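# Move the box beside the blue foam into the tote

## Task

Find the cardboard box that sits beside a blue foam block and place it inside the tote near the door so that no part sticks out past the tote's rim. All other boxes must stay on their desks. The robot must not tip over or finish leaning. The box has to stay in the tote on its own, without the robot holding it there.

## Robot and tools

Robot: TidyBot++, a mobile base 0.54 m long, 0.50 m wide and 0.38 m tall on four powered casters. It carries one seven-joint arm with a two-finger gripper. The shoulder sits 0.12 m ahead of the base centre and 0.68 m above the floor. Cameras: base_camera on the base, and wrist_camera, which looks along the hand. Loose objects may occasionally get nudged by something other than the robot.

Frames: the base frame has its origin on the floor below the base centre, with x forward, y left and z up. hand_pose is reported in this frame as the point midway between the finger pads. Its own z axis runs out along the fingers and its y axis is the closing direction. The odometry frame is the base frame as it was when the scene began. In base_odometry, heading is positive to the left and runs from -3.142 to 3.142. base_tilt is in degrees, positive when leaning forward or right. Both carry a fixed bias of about 1 degree plus noise. Odometry counts wheel turns, so slip shows up as travel, and it drifts a few cm and some degrees over many moves.

execute_actions: "actions" is a list holding one action, or empty to just read the state and images. "cameras" lists base_camera, wrist_camera or all; if omitted or null you get all, and [] gives none. An action may contain "base", "joints" and "speeds", and its motions start at the same time.
- "base" takes exactly one relative move, measured from where the base last reported itself. translate_m is metres forward (+) or back, -2 to 2. strafe_m is metres to the left (+) or right, -2 to 2. rotate_rad is radians counter-clockwise from above (+), -6.3 to 6.3.
- "joints" holds absolute targets keyed by name, in radians. joint_1_rad, joint_3_rad, joint_5_rad and joint_7_rad take any angle but go the short way round, so turn them in steps under half a turn. The others are limited: joint_2_rad ±2.249, joint_4_rad ±2.579, joint_6_rad ±2.099. gripper_pos runs from 0 (open) to 1 (closed). Tolerances for "done" are ±0.039 on joints 1-4, ±0.056 on joints 5-7 and ±0.03 on the gripper.
- "speeds" caps top speed for this action only: translate_m and strafe_m 0.05-0.5 m/s, rotate_rad 0.1-1.57 rad/s. The defaults are the maxima.
A base move needing over 8.667 s is refused, and no action runs past 15 s. Any unknown key or out-of-range number refuses the whole call and nothing moves. A joint or base you leave out may keep pushing toward its earlier target. If a result reports a stop, the later movement calls in the same reply are skipped.

wait: "seconds" from 0 to 10. Nothing new is commanded, and it returns the same state and images as an empty action.
zoom_image: "camera" (base_camera or wrist_camera) and "region" [x0, y0, x1, y1] in pixels of that camera's latest full image, with the origin at the top left and at most 504 x 504 pixels.
read_manual: optional "section" ("licences"); it returns licence text only.
finished_scene: "scene" (integer). Call it only when the box rests in the tote by itself. It cannot be undone.

Joint senses: joint_1_rad positive turns the arm clockwise seen from above, opposite to rotate_rad. With joint_1_rad = 0, joint_3_rad = 3.14 and joint_5_rad = 0 (close to the start pose), the arm stays in the vertical x-z plane. Angles from vertical, positive leaning forward, are: upper arm (0.42 m) = j2, forearm (0.31 m) = j2 - j4, hand (0.31 m to the hand point) = j2 - j4 - j6. Reach ahead of the shoulder is the sum of length x sin(angle), and height above it is the sum of length x cos(angle). Raising joint_3_rad from 3.14, or raising joint_5_rad, swings a forward-bent forearm or hand to the right. With the hand pointing down, joint_7_rad positive turns it counter-clockwise from above, and at 1.57 the fingers open left and right. Arm joints move at up to 1.39 rad/s (1.22 for joints 5-7). The arm starts folded, hand down, with the hand up to 0.08 m past the base front and the elbow up to 1.15 m high. A downward-pointing hand reaches at most about 0.94 m above the floor, and only near the base.

Gripper: pad gap is about 85 x (1 - gripper_pos) mm. At 1 the fingers squeeze hard and keep squeezing. "done" at 1 means an empty or nearly empty grasp, while "off_target" means an object stopped the fingers. Closed fingertips reach about 20 mm past the hand point.

Result lines: base_status and joint_status report how each commanded motion ended. "done" for the base means the wheels turned the full amount, even if slipping left the base short. "off_target" means it rested away from the target and may still push. After contact_stop or time_out the target is dropped and the position held. A blocked base shoves until it times out and may still report done. "joint command not followed" with a "cause:" line means a self-collision check held back all arm targets; those joints show not_followed and may be retried on later actions. The gripper part still runs. on_its_own lists what moved without being commanded. motor_effort is percent of maximum, positive toward higher joint values, with the peak in brackets; it is noisy and biased. Also reported: joint_positions, hand_pose, base_odometry, base_tilt, a Motor temperatures line (one value per arm joint), a "pictures" line naming the images in order, and "ARM HIT" when the arm strikes the base or itself.

Accuracy: friction and load leave the hand a cm or two off, more when stretched out. To correct, send each joint its last command plus (wanted - read). Resending the same target does nothing. While carrying, never command a joint to its current reading, or the arm sags further.

Avoid: driving while the arm is caught on something about 0.8 m up or higher, which can tip the robot. Hard sideways loads on a raised hand can lift wheels; retract the arm or back away to level it. Driving the arm into objects can cause a torque fault (joints 1-4 limit 104.5 N m, warning at 56.7; joints 5-7 limit 51.3, warning at 29.4). A fault freezes the arm and gripper for 10 s while the base keeps going. Holding loads heats motors, even between replies: MOTOR HOT appears from 60 °C and an OVER-TEMPERATURE FAULT at 75 °C, when the arm sinks and affected keys read limit_stop_at_motor_heat. Resend those targets. Also avoid drops, slams and knocking the other boxes off their desks.

Each tool is called after "Emit:" as a command line: name --argument value for each argument, lists and objects as JSON in quotes; but a table of rows of numbers goes row by row, as --pt "numbers of a row", without its own name.

## Session

Emit:
execute_actions --actions '[]'

Scene clock: 0.00 s.
Motor temperatures (°C, as the motors report them): [30 31 27 32 34 31 42]
base_odometry: x=+0.000 y=+0.000 heading=+0.000 (m, m, rad; odometry frame)
base_tilt: forward=+0.2 right=-0.4 (deg)
base_status: not commanded
joint_positions: joint_1_rad=+0.025 joint_2_rad=-0.299 joint_3_rad=+3.155 joint_4_rad=-2.499 joint_5_rad=-0.023 joint_6_rad=-0.901 joint_7_rad=+1.568 gripper_pos=+0.000
joint_status: not commanded
motor_effort: joint_1_rad=+0 joint_2_rad=+0 joint_3_rad=+0 joint_4_rad=+10 joint_5_rad=+0 joint_6_rad=+0 joint_7_rad=+0 (%)
hand_pose: x=+0.2619 y=+0.0020 z=+0.5879 quat_wxyz=(-0.011, +0.999, -0.027, +0.020) (m; base frame)
pictures: base_camera, wrist_camera
Images, in order (width x height): base_camera 644x364, wrist_camera 644x476.

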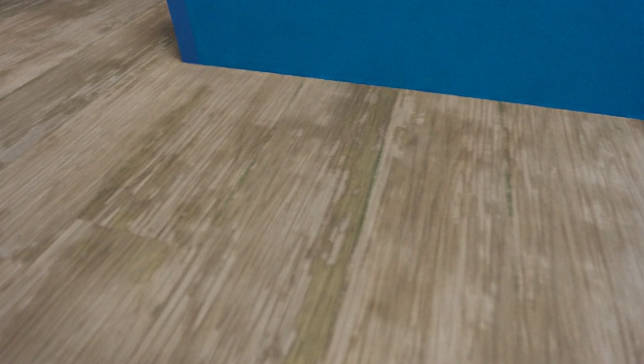

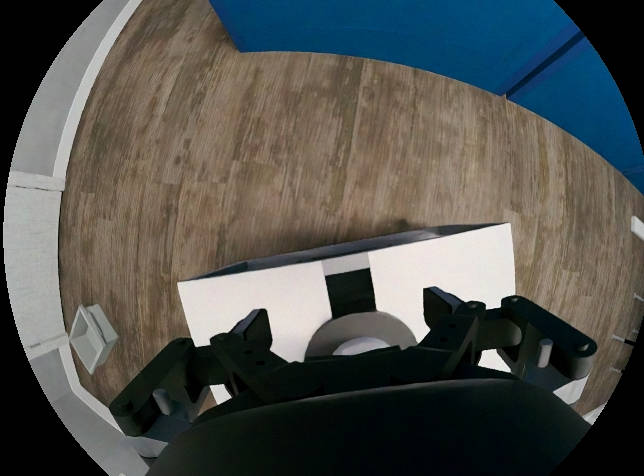

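Emit:
execute_actions --actions '[{"joints":{"joint_2_rad":-0.3,"joint_4_rad":-0.5,"joint_6_rad":-1.8}}]'

Emit:
execute_actions --actions '[{"base":{"rotate_rad":-1.75}}]'

Scene clock: 5.20 s.
Motor temperatures (°C, as the motors report them): [30 31 27 32 34 31 42]
base_odometry: x=+0.000 y=+0.000 heading=+0.000 (m, m, rad; odometry frame)
base_tilt: forward=+0.2 right=-0.4 (deg)
base_status: not commanded
joint_positions: joint_1_rad=+0.025 joint_2_rad=-0.299 joint_3_rad=+3.155 joint_4_rad=-0.513 joint_5_rad=-0.023 joint_6_rad=-1.778 joint_7_rad=+1.568 gripper_pos=+0.000
joint_status: all done
motor_effort: joint_1_rad=+0(0) joint_2_rad=+4(10) joint_3_rad=+1(1) joint_4_rad=+8(20) joint_5_rad=+0(0) joint_6_rad=+9(9) joint_7_rad=+0(0) (%)
hand_pose: x=+0.3459 y=-0.0025 z=+1.2640 quat_wxyz=(+0.000, +0.839, -0.010, +0.544) (m; base frame)
pictures: base_camera, wrist_camera
Images, in order (width x height): base_camera 644x364, wrist_camera 644x476.

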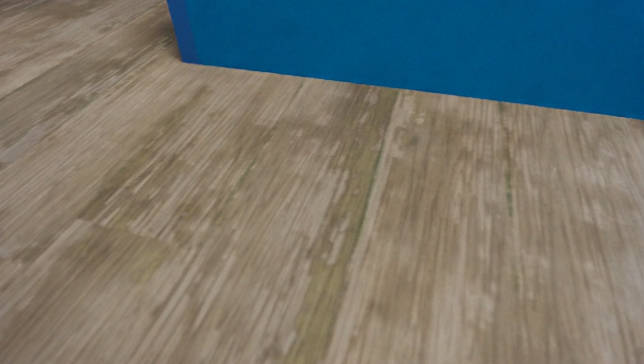

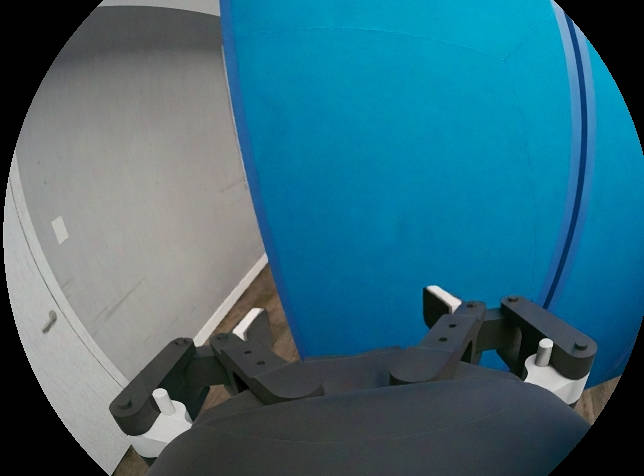

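Scene clock: 7.60 s.
Motor temperatures (°C, as the motors report them): [30 31 27 32 34 31 42]
base_odometry: x=+0.000 y=+0.000 heading=-1.749 (m, m, rad; odometry frame)
base_tilt: forward=+0.1 right=-0.4 (deg)
base_status: done
joint_positions: joint_1_rad=+0.025 joint_2_rad=-0.299 joint_3_rad=+3.155 joint_4_rad=-0.513 joint_5_rad=-0.023 joint_6_rad=-1.778 joint_7_rad=+1.568 gripper_pos=+0.000
joint_status: not commanded
motor_effort: joint_1_rad=-1(0) joint_2_rad=+3(3) joint_3_rad=+1(1) joint_4_rad=+8(10) joint_5_rad=+0(0) joint_6_rad=+9(9) joint_7_rad=+1(1) (%)
hand_pose: x=+0.3459 y=-0.0025 z=+1.2640 quat_wxyz=(+0.000, +0.839, -0.010, +0.544) (m; base frame)
pictures: base_camera, wrist_camera
Images, in order (width x height): base_camera 644x364, wrist_camera 644x476.

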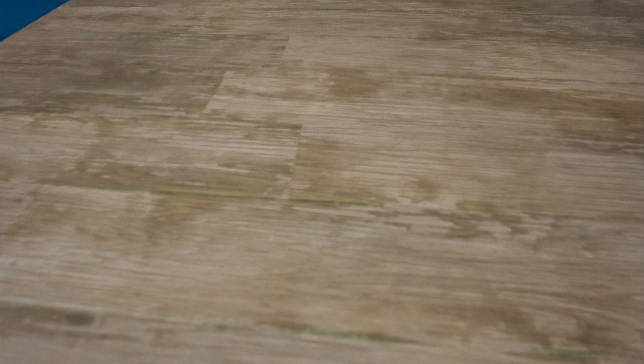

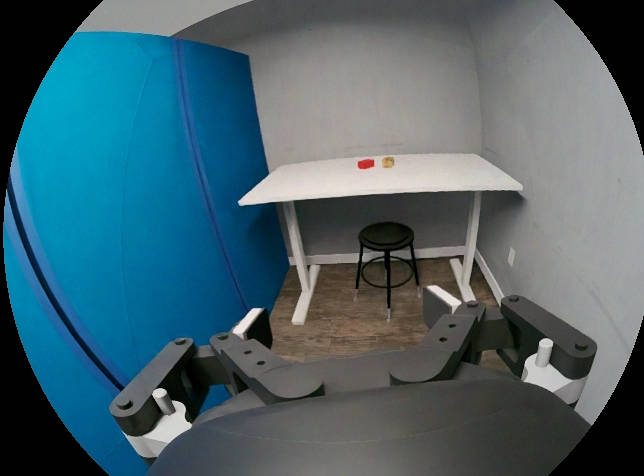

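Emit:
execute_actions --actions '[{"base":{"rotate_rad":1.48},"joints":{"joint_6_rad":-2.09,"joint_4_rad":-0.7}}]' --cameras '[]'

Emit:
execute_actions --actions '[{"base":{"translate_m":0.3}}]' --cameras '[]'

Emit:
execute_actions --actions '[{"base":{"strafe_m":0.9}}]'

Scene clock: 14.10 s.
Motor temperatures (°C, as the motors report them): [30 31 27 32 34 31 42]
base_odometry: x=+0.000 y=+0.000 heading=-0.270 (m, m, rad; odometry frame)
base_tilt: forward=+0.1 right=-0.4 (deg)
base_status: done
joint_positions: joint_1_rad=+0.025 joint_2_rad=-0.297 joint_3_rad=+3.155 joint_4_rad=-0.689 joint_5_rad=-0.023 joint_6_rad=-2.072 joint_7_rad=+1.568 gripper_pos=+0.000
joint_status: all done
motor_effort: joint_1_rad=+0(0) joint_2_rad=+1(5) joint_3_rad=+1(2) joint_4_rad=+11(13) joint_5_rad=+0(1) joint_6_rad=+6(10) joint_7_rad=+0(0) (%)
hand_pose: x=+0.3111 y=-0.0014 z=+1.1322 quat_wxyz=(-0.004, +0.943, -0.011, +0.332) (m; base frame)
pictures: none
No camera images: the call's "cameras" was empty. Leave "cameras" out to get every camera's image.

Scene clock: 16.13 s.
Motor temperatures (°C, as the motors report them): [30 31 27 32 34 31 42]
base_odometry: x=+0.289 y=-0.080 heading=-0.269 (m, m, rad; odometry frame)
base_tilt: forward=+0.2 right=-0.5 (deg)
base_status: done
joint_positions: joint_1_rad=+0.025 joint_2_rad=-0.293 joint_3_rad=+3.155 joint_4_rad=-0.690 joint_5_rad=-0.023 joint_6_rad=-2.072 joint_7_rad=+1.568 gripper_pos=+0.000
joint_status: not commanded
motor_effort: joint_1_rad=+0(1) joint_2_rad=+1(6) joint_3_rad=+0(1) joint_4_rad=+10(11) joint_5_rad=+0(1) joint_6_rad=+7(7) joint_7_rad=+1(1) (%)
hand_pose: x=+0.3129 y=-0.0014 z=+1.1312 quat_wxyz=(-0.004, +0.944, -0.011, +0.330) (m; base frame)
pictures: none
No camera images: the call's "cameras" was empty. Leave "cameras" out to get every camera's image.

Scene clock: 19.27 s.
Motor temperatures (°C, as the motors report them): [30 31 27 32 34 31 42]
base_odometry: x=+0.529 y=+0.788 heading=-0.269 (m, m, rad; odometry frame)
base_tilt: forward=+0.2 right=-0.4 (deg)
base_status: done
joint_positions: joint_1_rad=+0.025 joint_2_rad=-0.294 joint_3_rad=+3.155 joint_4_rad=-0.690 joint_5_rad=-0.023 joint_6_rad=-2.072 joint_7_rad=+1.568 gripper_pos=+0.000
joint_status: not commanded
motor_effort: joint_1_rad=+0(0) joint_2_rad=+2(2) joint_3_rad=+0(2) joint_4_rad=+10(10) joint_5_rad=+0(1) joint_6_rad=+7(7) joint_7_rad=+1(1) (%)
hand_pose: x=+0.3128 y=-0.0014 z=+1.1313 quat_wxyz=(-0.004, +0.944, -0.011, +0.330) (m; base frame)
pictures: base_camera, wrist_camera
Images, in order (width x height): base_camera 644x364, wrist_camera 644x476.

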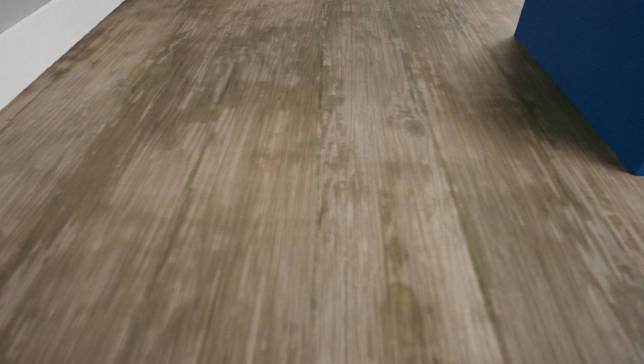

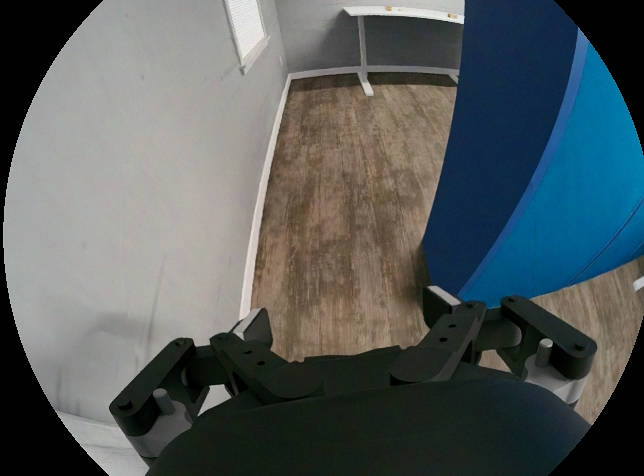

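Emit:
execute_actions --actions '[{"base":{"translate_m":1.7},"joints":{"joint_1_rad":0.8,"joint_6_rad":-1.75,"joint_4_rad":-0.4}}]'

Scene clock: 25.80 s.
Motor temperatures (°C, as the motors report them): [30 31 27 32 34 31 42]
base_odometry: x=+2.168 y=+0.336 heading=-0.269 (m, m, rad; odometry frame)
base_tilt: forward=+0.2 right=-0.4 (deg)
base_status: done
joint_positions: joint_1_rad=+0.784 joint_2_rad=-0.299 joint_3_rad=+3.155 joint_4_rad=-0.415 joint_5_rad=-0.023 joint_6_rad=-1.771 joint_7_rad=+1.568 gripper_pos=+0.000
joint_status: all done
motor_effort: joint_1_rad=+0(0) joint_2_rad=+5(6) joint_3_rad=+0(2) joint_4_rad=+8(10) joint_5_rad=+0(1) joint_6_rad=+10(10) joint_7_rad=+1(0) (%)
hand_pose: x=+0.2692 y=-0.1451 z=+1.2994 quat_wxyz=(+0.218, +0.749, -0.308, +0.545) (m; base frame)
pictures: base_camera, wrist_camera
Images, in order (width x height): base_camera 644x364, wrist_camera 644x476.

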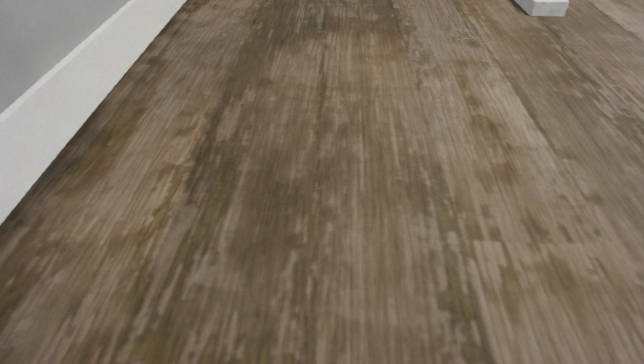

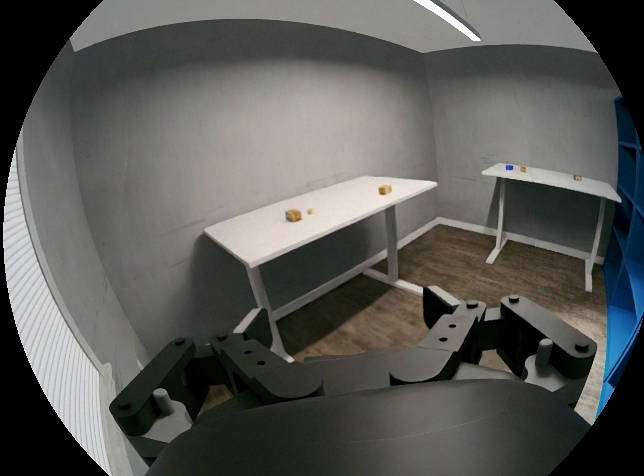

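Emit:
execute_actions --actions '[{"base":{"rotate_rad":-1.6},"joints":{"joint_1_rad":0}}]' --cameras '[]'

Emit:
execute_actions --actions '[{"base":{"translate_m":1.8},"joints":{"joint_2_rad":-0.3,"joint_4_rad":-2.0,"joint_6_rad":0.13,"joint_3_rad":3.13,"joint_5_rad":0.02}}]'

Scene clock: 31.13 s.
Motor temperatures (°C, as the motors report them): [30 31 27 32 34 31 42]
base_odometry: x=+2.168 y=+0.336 heading=-1.868 (m, m, rad; odometry frame)
base_tilt: forward=+0.1 right=-0.4 (deg)
base_status: done
joint_positions: joint_1_rad=+0.017 joint_2_rad=-0.299 joint_3_rad=+3.155 joint_4_rad=-0.415 joint_5_rad=-0.023 joint_6_rad=-1.771 joint_7_rad=+1.568 gripper_pos=+0.000
joint_status: all done
motor_effort: joint_1_rad=+0(2) joint_2_rad=+4(6) joint_3_rad=+1(1) joint_4_rad=+7(7) joint_5_rad=+0(1) joint_6_rad=+9(9) joint_7_rad=+0(0) (%)
hand_pose: x=+0.3278 y=-0.0003 z=+1.2994 quat_wxyz=(-0.002, +0.810, -0.006, +0.587) (m; base frame)
pictures: none
No camera images: the call's "cameras" was empty. Leave "cameras" out to get every camera's image.

Scene clock: 36.07 s.
Motor temperatures (°C, as the motors report them): [30 31 27 32 34 31 42]
base_odometry: x=+1.639 y=-1.385 heading=-1.869 (m, m, rad; odometry frame)
base_tilt: forward=+0.2 right=-0.4 (deg)
base_status: done
joint_positions: joint_1_rad=+0.017 joint_2_rad=-0.298 joint_3_rad=+3.155 joint_4_rad=-1.988 joint_5_rad=-0.006 joint_6_rad=+0.111 joint_7_rad=+1.568 gripper_pos=+0.000
joint_status: all done
motor_effort: joint_1_rad=+0(1) joint_2_rad=-11(14) joint_3_rad=+1(0) joint_4_rad=+23(22) joint_5_rad=+0(0) joint_6_rad=+9(10) joint_7_rad=+0(0) (%)
hand_pose: x=+0.6187 y=-0.0153 z=+1.0445 quat_wxyz=(+0.006, +0.710, -0.015, +0.704) (m; base frame)
pictures: base_camera, wrist_camera
Images, in order (width x height): base_camera 644x364, wrist_camera 644x476.

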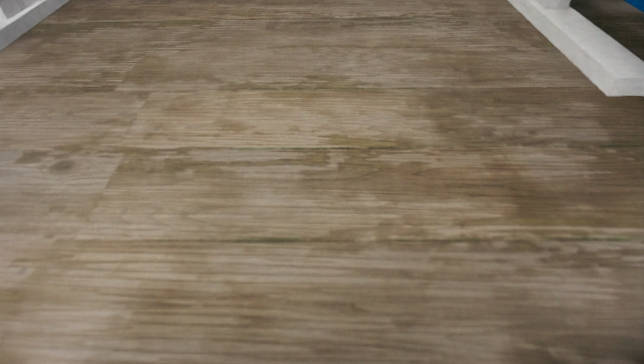

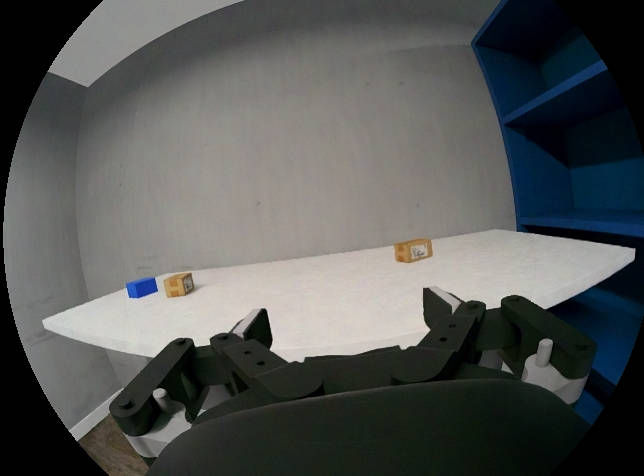

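Emit:
execute_actions --actions '[{"base":{"strafe_m":0.45},"joints":{"joint_2_rad":0.2,"joint_4_rad":-0.7,"joint_6_rad":-1.2}}]'

Emit:
execute_actions --actions '[{"base":{"translate_m":0.25}}]'

Scene clock: 42.17 s.
Motor temperatures (°C, as the motors report them): [30 31 27 32 34 31 42]
base_odometry: x=+2.069 y=-1.517 heading=-1.869 (m, m, rad; odometry frame)
base_tilt: forward=+0.2 right=-0.4 (deg)
base_status: done
joint_positions: joint_1_rad=+0.008 joint_2_rad=+0.188 joint_3_rad=+3.145 joint_4_rad=-0.716 joint_5_rad=-0.004 joint_6_rad=-1.180 joint_7_rad=+1.568 gripper_pos=+0.000
joint_status: all done
motor_effort: joint_1_rad=+0(2) joint_2_rad=-24(24) joint_3_rad=+0(2) joint_4_rad=+18(24) joint_5_rad=+0(0) joint_6_rad=+9(10) joint_7_rad=+1(1) (%)
hand_pose: x=+0.7157 y=-0.0041 z=+1.1374 quat_wxyz=(+0.001, +0.863, -0.006, +0.505) (m; base frame)
pictures: base_camera, wrist_camera
Images, in order (width x height): base_camera 644x364, wrist_camera 644x476.

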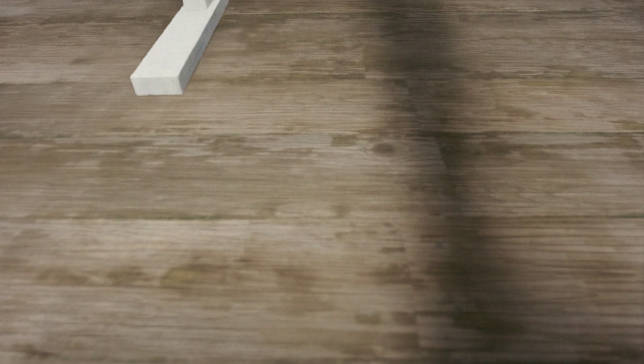

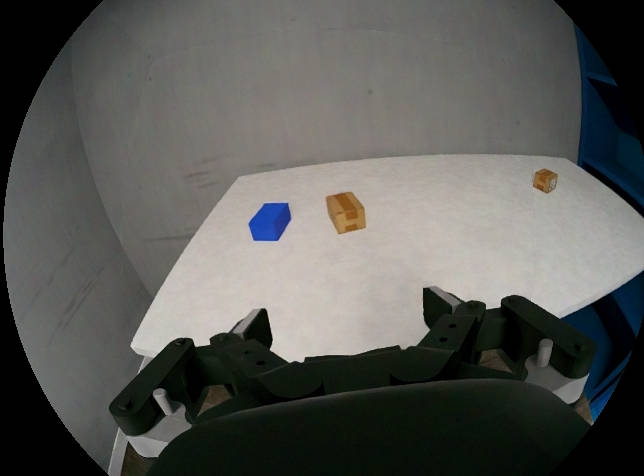

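Scene clock: 44.03 s.
Motor temperatures (°C, as the motors report them): [30 31 27 32 34 31 42]
base_odometry: x=+1.996 y=-1.756 heading=-1.869 (m, m, rad; odometry frame)
base_tilt: forward=+0.2 right=-0.4 (deg)
base_status: done
joint_positions: joint_1_rad=+0.008 joint_2_rad=+0.206 joint_3_rad=+3.145 joint_4_rad=-0.713 joint_5_rad=-0.003 joint_6_rad=-1.181 joint_7_rad=+1.568 gripper_pos=+0.000
joint_status: not commanded
motor_effort: joint_1_rad=+0(1) joint_2_rad=-25(29) joint_3_rad=+0(0) joint_4_rad=+18(19) joint_5_rad=+0(0) joint_6_rad=+8(9) joint_7_rad=+0(1) (%)
hand_pose: x=+0.7238 y=-0.0044 z=+1.1271 quat_wxyz=(+0.001, +0.868, -0.006, +0.497) (m; base frame)
pictures: base_camera, wrist_camera
Images, in order (width x height): base_camera 644x364, wrist_camera 644x476.

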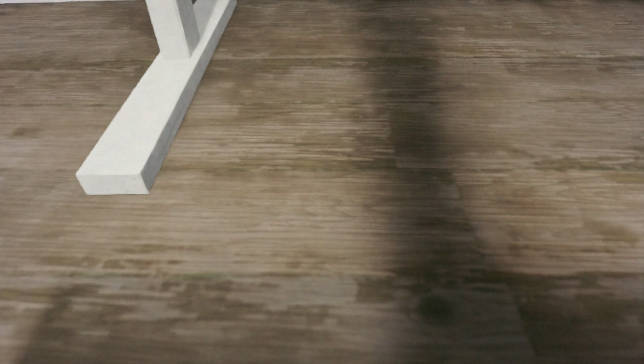

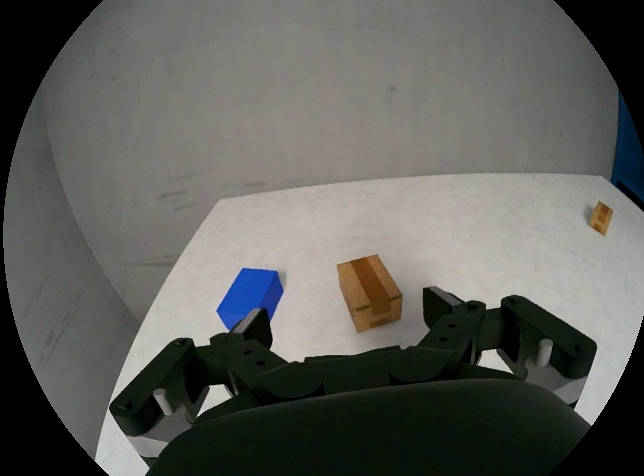

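Emit:
execute_actions --actions '[{"base":{"strafe_m":-0.15},"joints":{"joint_1_rad":-0.21,"joint_2_rad":0.1,"joint_4_rad":-1.1,"joint_6_rad":-1.0}}]' --cameras '[]'

Emit:
execute_actions --actions '[{"base":{"translate_m":0.13}}]'

Scene clock: 52.50 s.
Motor temperatures (°C, as the motors report them): [30 31 27 32 34 31 42]
base_odometry: x=+1.852 y=-1.713 heading=-1.868 (m, m, rad; odometry frame)
base_tilt: forward=+0.2 right=-0.4 (deg)
base_status: done
joint_positions: joint_1_rad=-0.195 joint_2_rad=+0.114 joint_3_rad=+3.145 joint_4_rad=-1.087 joint_5_rad=-0.001 joint_6_rad=-1.022 joint_7_rad=+1.568 gripper_pos=+0.000
joint_status: all done
motor_effort: joint_1_rad=+0(3) joint_2_rad=-24(26) joint_3_rad=+1(1) joint_4_rad=+20(19) joint_5_rad=+0(1) joint_6_rad=+7(8) joint_7_rad=+0(1) (%)
hand_pose: x=+0.6961 y=+0.1144 z=+1.0245 quat_wxyz=(-0.044, +0.892, +0.085, +0.441) (m; base frame)
pictures: none
No camera images: the call's "cameras" was empty. Leave "cameras" out to get every camera's image.

Scene clock: 53.97 s.
Motor temperatures (°C, as the motors report them): [30 31 27 32 34 31 42]
base_odometry: x=+1.814 y=-1.837 heading=-1.869 (m, m, rad; odometry frame)
base_tilt: forward=+0.2 right=-0.5 (deg)
base_status: done
joint_positions: joint_1_rad=-0.196 joint_2_rad=+0.107 joint_3_rad=+3.145 joint_4_rad=-1.089 joint_5_rad=-0.001 joint_6_rad=-1.019 joint_7_rad=+1.568 gripper_pos=+0.000
joint_status: not commanded
motor_effort: joint_1_rad=-1(1) joint_2_rad=-23(27) joint_3_rad=+0(0) joint_4_rad=+20(21) joint_5_rad=+0(0) joint_6_rad=+8(8) joint_7_rad=+1(1) (%)
hand_pose: x=+0.6942 y=+0.1142 z=+1.0285 quat_wxyz=(-0.044, +0.890, +0.085, +0.445) (m; base frame)
pictures: base_camera, wrist_camera
Images, in order (width x height): base_camera 644x364, wrist_camera 644x476.

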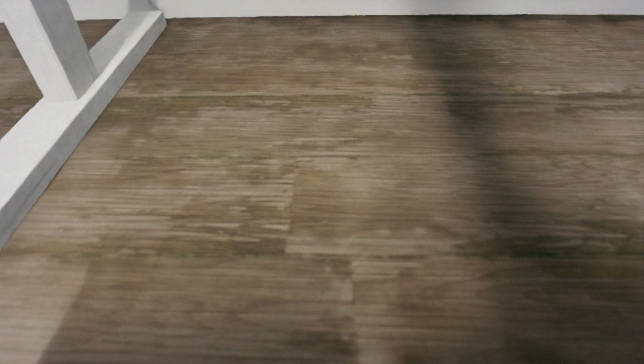

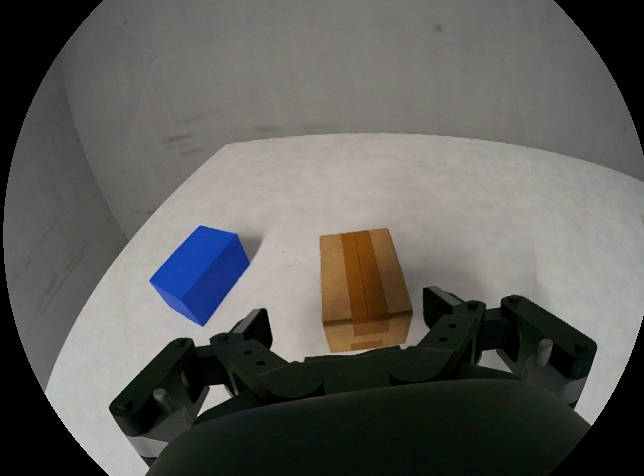

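Emit:
execute_actions --actions '[{"base":{"strafe_m":-0.013},"joints":{"joint_2_rad":0.21,"joint_4_rad":-1.07,"joint_6_rad":-0.92}}]' --cameras '["wrist_camera"]'

Scene clock: 57.80 s.
Motor temperatures (°C, as the motors report them): [30 31 27 32 34 31 42]
base_odometry: x=+1.801 y=-1.833 heading=-1.868 (m, m, rad; odometry frame)
base_tilt: forward=+0.2 right=-0.4 (deg)
base_status: done
joint_positions: joint_1_rad=-0.200 joint_2_rad=+0.214 joint_3_rad=+3.144 joint_4_rad=-1.080 joint_5_rad=-0.001 joint_6_rad=-0.940 joint_7_rad=+1.568 gripper_pos=+0.000
joint_status: all done
motor_effort: joint_1_rad=-1(2) joint_2_rad=-27(32) joint_3_rad=+0(2) joint_4_rad=+20(22) joint_5_rad=+0(1) joint_6_rad=+8(8) joint_7_rad=+1(0) (%)
hand_pose: x=+0.7434 y=+0.1268 z=+0.9872 quat_wxyz=(-0.044, +0.894, +0.088, +0.436) (m; base frame)
pictures: wrist_camera
Images, in order (width x height): wrist_camera 644x476.

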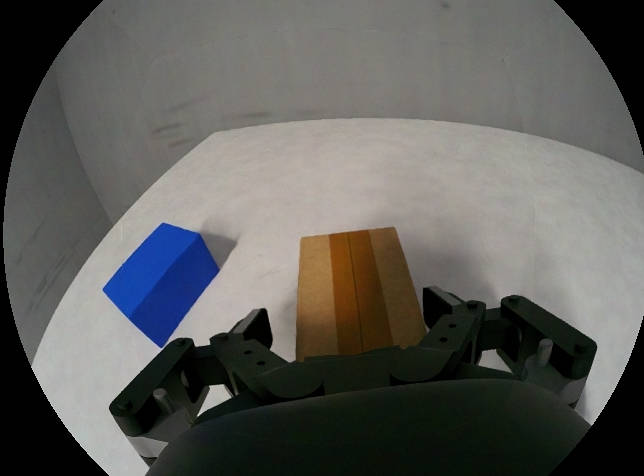

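Emit:
execute_actions --actions '[{"base":{"strafe_m":-0.007},"joints":{"joint_4_rad":-1.115}}]' --cameras '["wrist_camera"]'

Emit:
execute_actions --actions '[{"joints":{"gripper_pos":1}}]' --cameras '["wrist_camera"]'

Emit:
execute_actions --actions '[{"joints":{"joint_2_rad":-0.3,"joint_4_rad":-0.7,"joint_6_rad":-1.9}}]' --cameras '["wrist_camera"]'

Scene clock: 62.07 s.
Motor temperatures (°C, as the motors report them): [30 31 27 32 34 31 42]
base_odometry: x=+1.795 y=-1.831 heading=-1.868 (m, m, rad; odometry frame)
base_tilt: forward=+0.2 right=-0.4 (deg)
base_status: done
joint_positions: joint_1_rad=-0.202 joint_2_rad=+0.213 joint_3_rad=+3.144 joint_4_rad=-1.107 joint_5_rad=-0.001 joint_6_rad=-0.939 joint_7_rad=+1.568 gripper_pos=+0.000
joint_status: all done
motor_effort: joint_1_rad=-1(2) joint_2_rad=-27(28) joint_3_rad=+0(2) joint_4_rad=+20(21) joint_5_rad=+0(1) joint_6_rad=+7(8) joint_7_rad=+0(0) (%)
hand_pose: x=+0.7399 y=+0.1275 z=+0.9734 quat_wxyz=(-0.043, +0.900, +0.089, +0.425) (m; base frame)
pictures: wrist_camera
Images, in order (width x height): wrist_camera 644x476.

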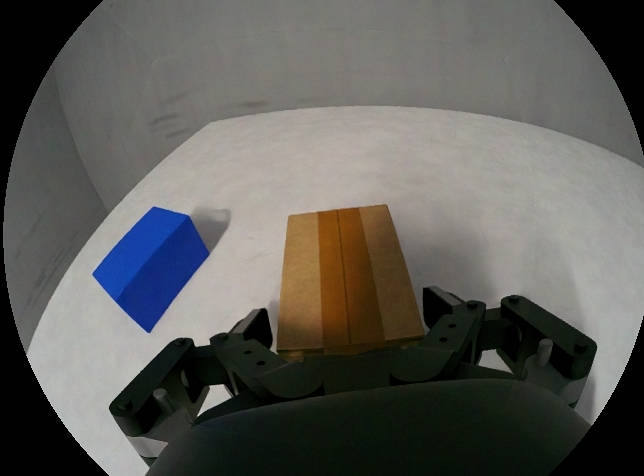

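Scene clock: 63.17 s.
Motor temperatures (°C, as the motors report them): [30 31 27 32 34 31 42]
base_odometry: x=+1.795 y=-1.831 heading=-1.868 (m, m, rad; odometry frame)
base_tilt: forward=+0.2 right=-0.4 (deg)
base_status: not commanded
joint_positions: joint_1_rad=-0.202 joint_2_rad=+0.212 joint_3_rad=+3.144 joint_4_rad=-1.107 joint_5_rad=+0.000 joint_6_rad=-0.938 joint_7_rad=+1.568 gripper_pos=+0.348
joint_status: gripper_pos off_target (ended at +0.348, target +1.000)
motor_effort: joint_1_rad=+0(0) joint_2_rad=-27(29) joint_3_rad=+0(0) joint_4_rad=+20(22) joint_5_rad=+1(0) joint_6_rad=+8(9) joint_7_rad=+1(0) (%)
hand_pose: x=+0.7400 y=+0.1275 z=+0.9740 quat_wxyz=(-0.043, +0.899, +0.089, +0.426) (m; base frame)
pictures: wrist_camera
Images, in order (width x height): wrist_camera 644x476.

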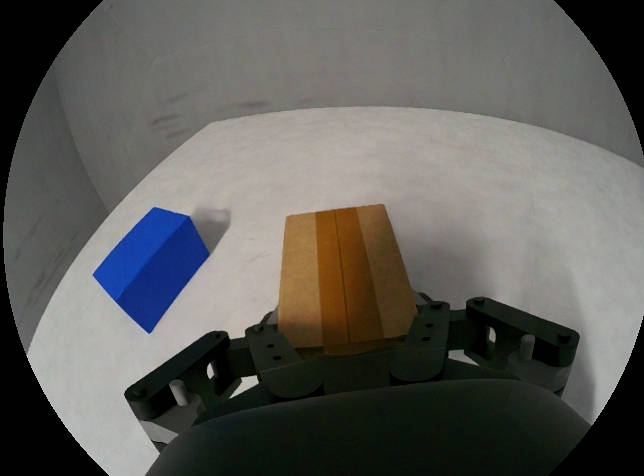

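Scene clock: 65.23 s.
Motor temperatures (°C, as the motors report them): [30 31 27 32 34 31 42]
base_odometry: x=+1.795 y=-1.831 heading=-1.868 (m, m, rad; odometry frame)
base_tilt: forward=+0.1 right=-0.4 (deg)
base_status: not commanded
joint_positions: joint_1_rad=-0.202 joint_2_rad=-0.302 joint_3_rad=+3.144 joint_4_rad=-0.709 joint_5_rad=+0.000 joint_6_rad=-1.891 joint_7_rad=+1.568 gripper_pos=+0.348
joint_status: all done
motor_effort: joint_1_rad=-1(1) joint_2_rad=+0(33) joint_3_rad=+1(1) joint_4_rad=+12(23) joint_5_rad=+0(0) joint_6_rad=+8(10) joint_7_rad=+1(1) (%)
hand_pose: x=+0.3463 y=+0.0473 z=+1.1653 quat_wxyz=(-0.042, +0.908, +0.090, +0.407) (m; base frame)
pictures: wrist_camera
Images, in order (width x height): wrist_camera 644x476.

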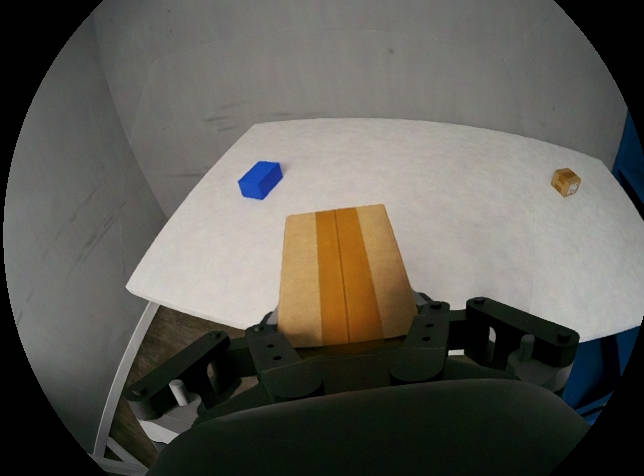

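Emit:
execute_actions --actions '[{"base":{"translate_m":-2},"joints":{"joint_1_rad":0.01}}]' --cameras '[]'

Emit:
execute_actions --actions '[{"base":{"rotate_rad":-1.64},"joints":{"joint_4_rad":-1.1}}]'

Scene clock: 75.03 s.
Motor temperatures (°C, as the motors report them): [30 31 27 32 34 31 42]
base_odometry: x=+2.380 y=+0.081 heading=-1.868 (m, m, rad; odometry frame)
base_tilt: forward=+0.2 right=-0.4 (deg)
base_status: done
joint_positions: joint_1_rad=-0.006 joint_2_rad=-0.302 joint_3_rad=+3.144 joint_4_rad=-0.709 joint_5_rad=+0.000 joint_6_rad=-1.891 joint_7_rad=+1.568 gripper_pos=+0.348
joint_status: all done
motor_effort: joint_1_rad=+0(1) joint_2_rad=+0(4) joint_3_rad=+0(1) joint_4_rad=+12(12) joint_5_rad=+0(1) joint_6_rad=+8(9) joint_7_rad=+0(1) (%)
hand_pose: x=+0.3511 y=+0.0020 z=+1.1653 quat_wxyz=(-0.002, +0.912, +0.001, +0.409) (m; base frame)
pictures: none
No camera images: the call's "cameras" was empty. Leave "cameras" out to get every camera's image.

Scene clock: 77.37 s.
Motor temperatures (°C, as the motors report them): [30 31 27 32 34 31 42]
base_odometry: x=+2.380 y=+0.081 heading=+2.776 (m, m, rad; odometry frame)
base_tilt: forward=+0.2 right=-0.4 (deg)
base_status: done
joint_positions: joint_1_rad=-0.004 joint_2_rad=-0.293 joint_3_rad=+3.144 joint_4_rad=-1.093 joint_5_rad=+0.000 joint_6_rad=-1.891 joint_7_rad=+1.568 gripper_pos=+0.348
joint_status: all done
motor_effort: joint_1_rad=+0(0) joint_2_rad=-4(7) joint_3_rad=+1(2) joint_4_rad=+15(16) joint_5_rad=+0(1) joint_6_rad=+5(9) joint_7_rad=+0(0) (%)
hand_pose: x=+0.3587 y=+0.0016 z=+1.0234 quat_wxyz=(-0.001, +0.975, +0.000, +0.223) (m; base frame)
pictures: base_camera, wrist_camera
Images, in order (width x height): base_camera 644x364, wrist_camera 644x476.

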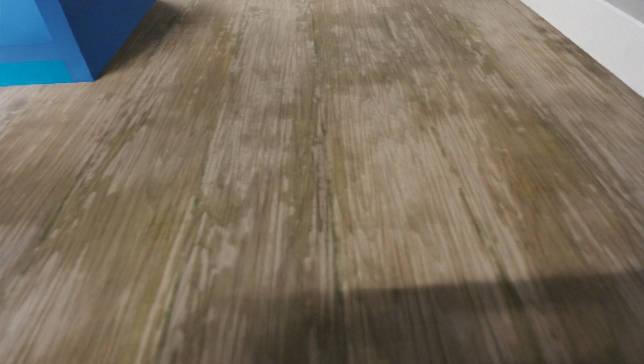

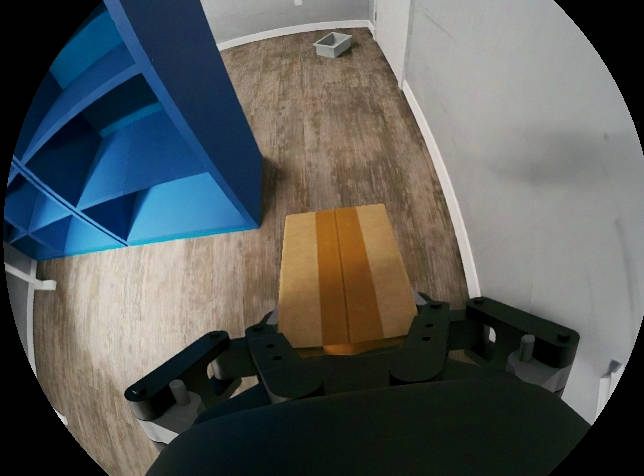

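Emit:
execute_actions --actions '[{"base":{"translate_m":1.9},"joints":{"joint_2_rad":0.9,"joint_4_rad":-1.7,"joint_6_rad":-0.1}}]'

Scene clock: 84.37 s.
Motor temperatures (°C, as the motors report them): [30 31 27 32 34 31 42]
base_odometry: x=+0.606 y=+0.762 heading=+2.776 (m, m, rad; odometry frame)
base_tilt: forward=+0.2 right=-0.4 (deg)
base_status: done
joint_positions: joint_1_rad=-0.004 joint_2_rad=+0.906 joint_3_rad=+3.144 joint_4_rad=-1.690 joint_5_rad=+0.000 joint_6_rad=-0.120 joint_7_rad=+1.568 gripper_pos=+0.348
joint_status: all done
motor_effort: joint_1_rad=-1(0) joint_2_rad=-41(44) joint_3_rad=+0(0) joint_4_rad=+11(19) joint_5_rad=+1(1) joint_6_rad=+5(6) joint_7_rad=+1(0) (%)
hand_pose: x=+0.7418 y=+0.0024 z=+0.3893 quat_wxyz=(+0.000, +0.977, +0.000, +0.211) (m; base frame)
pictures: base_camera, wrist_camera
Images, in order (width x height): base_camera 644x364, wrist_camera 644x476.

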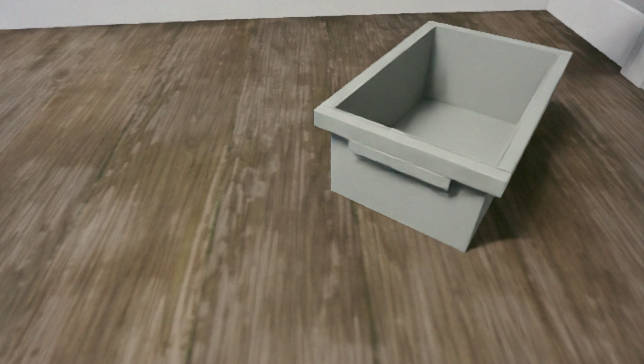

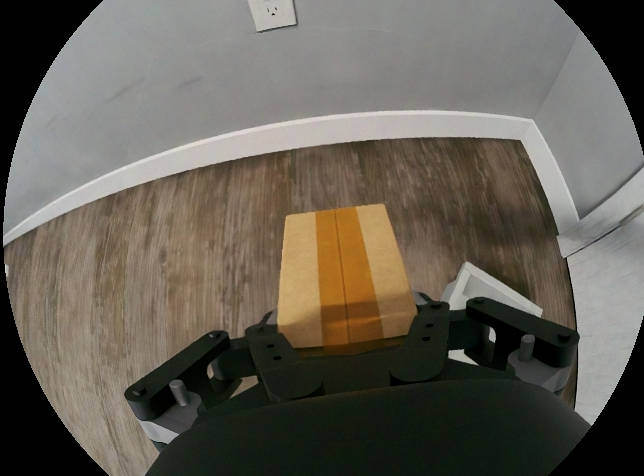

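Emit:
execute_actions --actions '[{"base":{"strafe_m":0.175},"joints":{"joint_1_rad":0.56,"joint_2_rad":1.3,"joint_4_rad":-1.5,"joint_6_rad":0.3}}]' --cameras '[]'

Emit:
execute_actions --actions '[{"base":{"translate_m":-0.065}}]'

Scene clock: 91.90 s.
Motor temperatures (°C, as the motors report them): [30 32 27 32 34 31 42]
base_odometry: x=+0.543 y=+0.599 heading=+2.776 (m, m, rad; odometry frame)
base_tilt: forward=+0.2 right=-0.4 (deg)
base_status: done
joint_positions: joint_1_rad=+0.560 joint_2_rad=+1.304 joint_3_rad=+3.140 joint_4_rad=-1.519 joint_5_rad=+0.000 joint_6_rad=+0.275 joint_7_rad=+1.568 gripper_pos=+0.348
joint_status: all done
motor_effort: joint_1_rad=+0(2) joint_2_rad=-45(48) joint_3_rad=+0(2) joint_4_rad=+9(11) joint_5_rad=+0(1) joint_6_rad=+7(7) joint_7_rad=+0(1) (%)
hand_pose: x=+0.6948 y=-0.3586 z=+0.2361 quat_wxyz=(+0.080, +0.919, -0.266, +0.281) (m; base frame)
pictures: none
No camera images: the call's "cameras" was empty. Leave "cameras" out to get every camera's image.

Scene clock: 92.97 s.
Motor temperatures (°C, as the motors report them): [30 32 27 32 34 31 42]
base_odometry: x=+0.604 y=+0.575 heading=+2.776 (m, m, rad; odometry frame)
base_tilt: forward=+0.1 right=-0.4 (deg)
base_status: done
joint_positions: joint_1_rad=+0.562 joint_2_rad=+1.304 joint_3_rad=+3.140 joint_4_rad=-1.513 joint_5_rad=+0.000 joint_6_rad=+0.277 joint_7_rad=+1.568 gripper_pos=+0.348
joint_status: not commanded
motor_effort: joint_1_rad=+0(3) joint_2_rad=-46(48) joint_3_rad=+0(2) joint_4_rad=+9(10) joint_5_rad=+0(0) joint_6_rad=+7(7) joint_7_rad=+0(0) (%)
hand_pose: x=+0.6976 y=-0.3613 z=+0.2381 quat_wxyz=(+0.081, +0.917, -0.266, +0.285) (m; base frame)
pictures: base_camera, wrist_camera
Images, in order (width x height): base_camera 644x364, wrist_camera 644x476.

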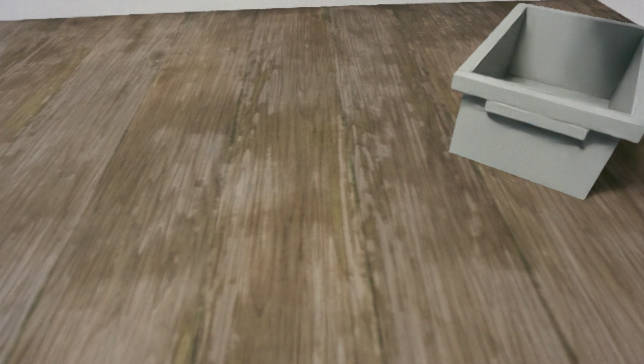

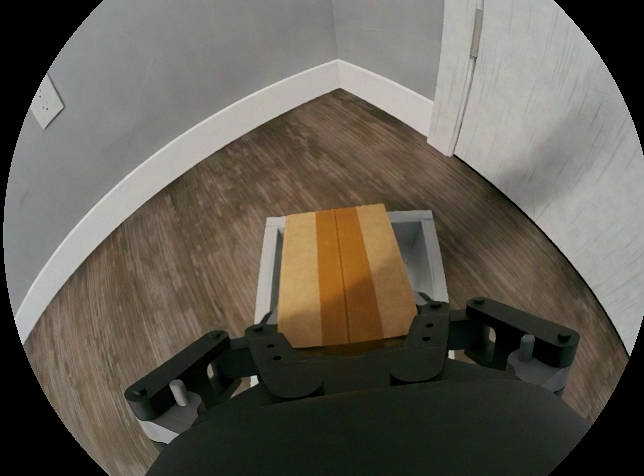

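Emit:
execute_actions --actions '[{"joints":{"joint_2_rad":1.7,"joint_4_rad":-1.13,"joint_6_rad":0.39}}]'

Scene clock: 96.17 s.
Motor temperatures (°C, as the motors report them): [30 32 27 32 34 31 42]
base_odometry: x=+0.604 y=+0.575 heading=+2.776 (m, m, rad; odometry frame)
base_tilt: forward=+0.2 right=-0.4 (deg)
base_status: not commanded
joint_positions: joint_1_rad=+0.562 joint_2_rad=+1.709 joint_3_rad=+3.140 joint_4_rad=-1.147 joint_5_rad=+0.000 joint_6_rad=+0.365 joint_7_rad=+1.568 gripper_pos=+0.348
joint_status: all done
motor_effort: joint_1_rad=+0(0) joint_2_rad=-46(50) joint_3_rad=-1(1) joint_4_rad=+9(9) joint_5_rad=+0(0) joint_6_rad=+7(8) joint_7_rad=+0(0) (%)
hand_pose: x=+0.7076 y=-0.3678 z=+0.0747 quat_wxyz=(+0.088, +0.910, -0.264, +0.308) (m; base frame)
pictures: base_camera, wrist_camera
Images, in order (width x height): base_camera 644x364, wrist_camera 644x476.

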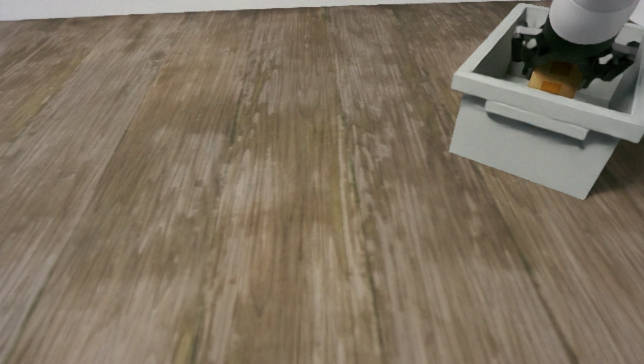

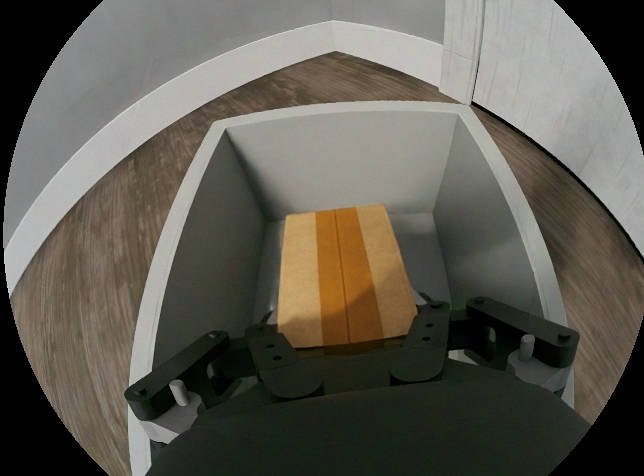

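Emit:
execute_actions --actions '[{"joints":{"joint_2_rad":1.77,"joint_4_rad":-1.06,"joint_6_rad":0.43}}]' --cameras '[]'

Emit:
execute_actions --actions '[{"joints":{"gripper_pos":0.1}}]' --cameras '[]'

Emit:
execute_actions --actions '[{"joints":{"joint_2_rad":1.3,"joint_4_rad":-1.55,"joint_6_rad":0.2}}]'

Scene clock: 100.00 s.
Motor temperatures (°C, as the motors report them): [30 32 27 32 34 31 42]
base_odometry: x=+0.604 y=+0.575 heading=+2.776 (m, m, rad; odometry frame)
base_tilt: forward=+0.2 right=-0.4 (deg)
base_status: not commanded
joint_positions: joint_1_rad=+0.562 joint_2_rad=+1.771 joint_3_rad=+3.140 joint_4_rad=-1.073 joint_5_rad=+0.000 joint_6_rad=+0.407 joint_7_rad=+1.568 gripper_pos=+0.348
joint_status: all done
motor_effort: joint_1_rad=+0(1) joint_2_rad=-47(49) joint_3_rad=+0(1) joint_4_rad=+9(10) joint_5_rad=+1(1) joint_6_rad=+8(8) joint_7_rad=+0(0) (%)
hand_pose: x=+0.7180 y=-0.3744 z=+0.0607 quat_wxyz=(+0.095, +0.901, -0.262, +0.332) (m; base frame)
pictures: none
No camera images: the call's "cameras" was empty. Leave "cameras" out to get every camera's image.

Scene clock: 101.03 s.
Motor temperatures (°C, as the motors report them): [30 32 27 32 34 31 42]
base_odometry: x=+0.604 y=+0.575 heading=+2.776 (m, m, rad; odometry frame)
base_tilt: forward=+0.2 right=-0.4 (deg)
base_status: not commanded
joint_positions: joint_1_rad=+0.562 joint_2_rad=+1.771 joint_3_rad=+3.140 joint_4_rad=-1.073 joint_5_rad=+0.000 joint_6_rad=+0.408 joint_7_rad=+1.568 gripper_pos=+0.100
joint_status: all done
motor_effort: joint_1_rad=-1(0) joint_2_rad=-45(47) joint_3_rad=+0(0) joint_4_rad=+9(9) joint_5_rad=+0(1) joint_6_rad=+7(7) joint_7_rad=+1(0) (%)
hand_pose: x=+0.7181 y=-0.3745 z=+0.0608 quat_wxyz=(+0.095, +0.901, -0.262, +0.332) (m; base frame)
pictures: none
No camera images: the call's "cameras" was empty. Leave "cameras" out to get every camera's image.

Scene clock: 102.77 s.
Motor temperatures (°C, as the motors report them): [30 32 27 32 34 31 42]
base_odometry: x=+0.604 y=+0.575 heading=+2.776 (m, m, rad; odometry frame)
base_tilt: forward=+0.2 right=-0.4 (deg)
base_status: not commanded
joint_positions: joint_1_rad=+0.562 joint_2_rad=+1.303 joint_3_rad=+3.140 joint_4_rad=-1.535 joint_5_rad=+0.000 joint_6_rad=+0.220 joint_7_rad=+1.568 gripper_pos=+0.100
joint_status: all done
motor_effort: joint_1_rad=+0(0) joint_2_rad=-43(48) joint_3_rad=-1(1) joint_4_rad=+8(9) joint_5_rad=+0(0) joint_6_rad=+5(6) joint_7_rad=+0(1) (%)
hand_pose: x=+0.6751 y=-0.3471 z=+0.2236 quat_wxyz=(+0.071, +0.928, -0.269, +0.249) (m; base frame)
pictures: base_camera, wrist_camera
Images, in order (width x height): base_camera 644x364, wrist_camera 644x476.

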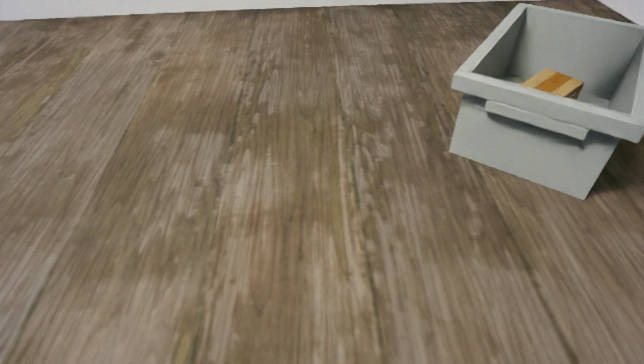

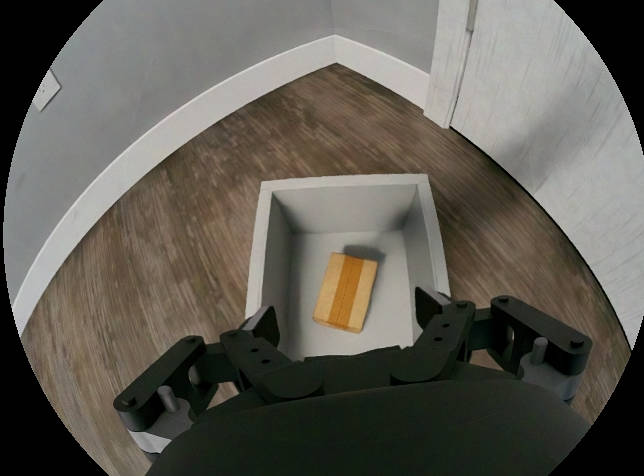

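Emit:
finished_scene --scene 1

The scene is finished: the task was done.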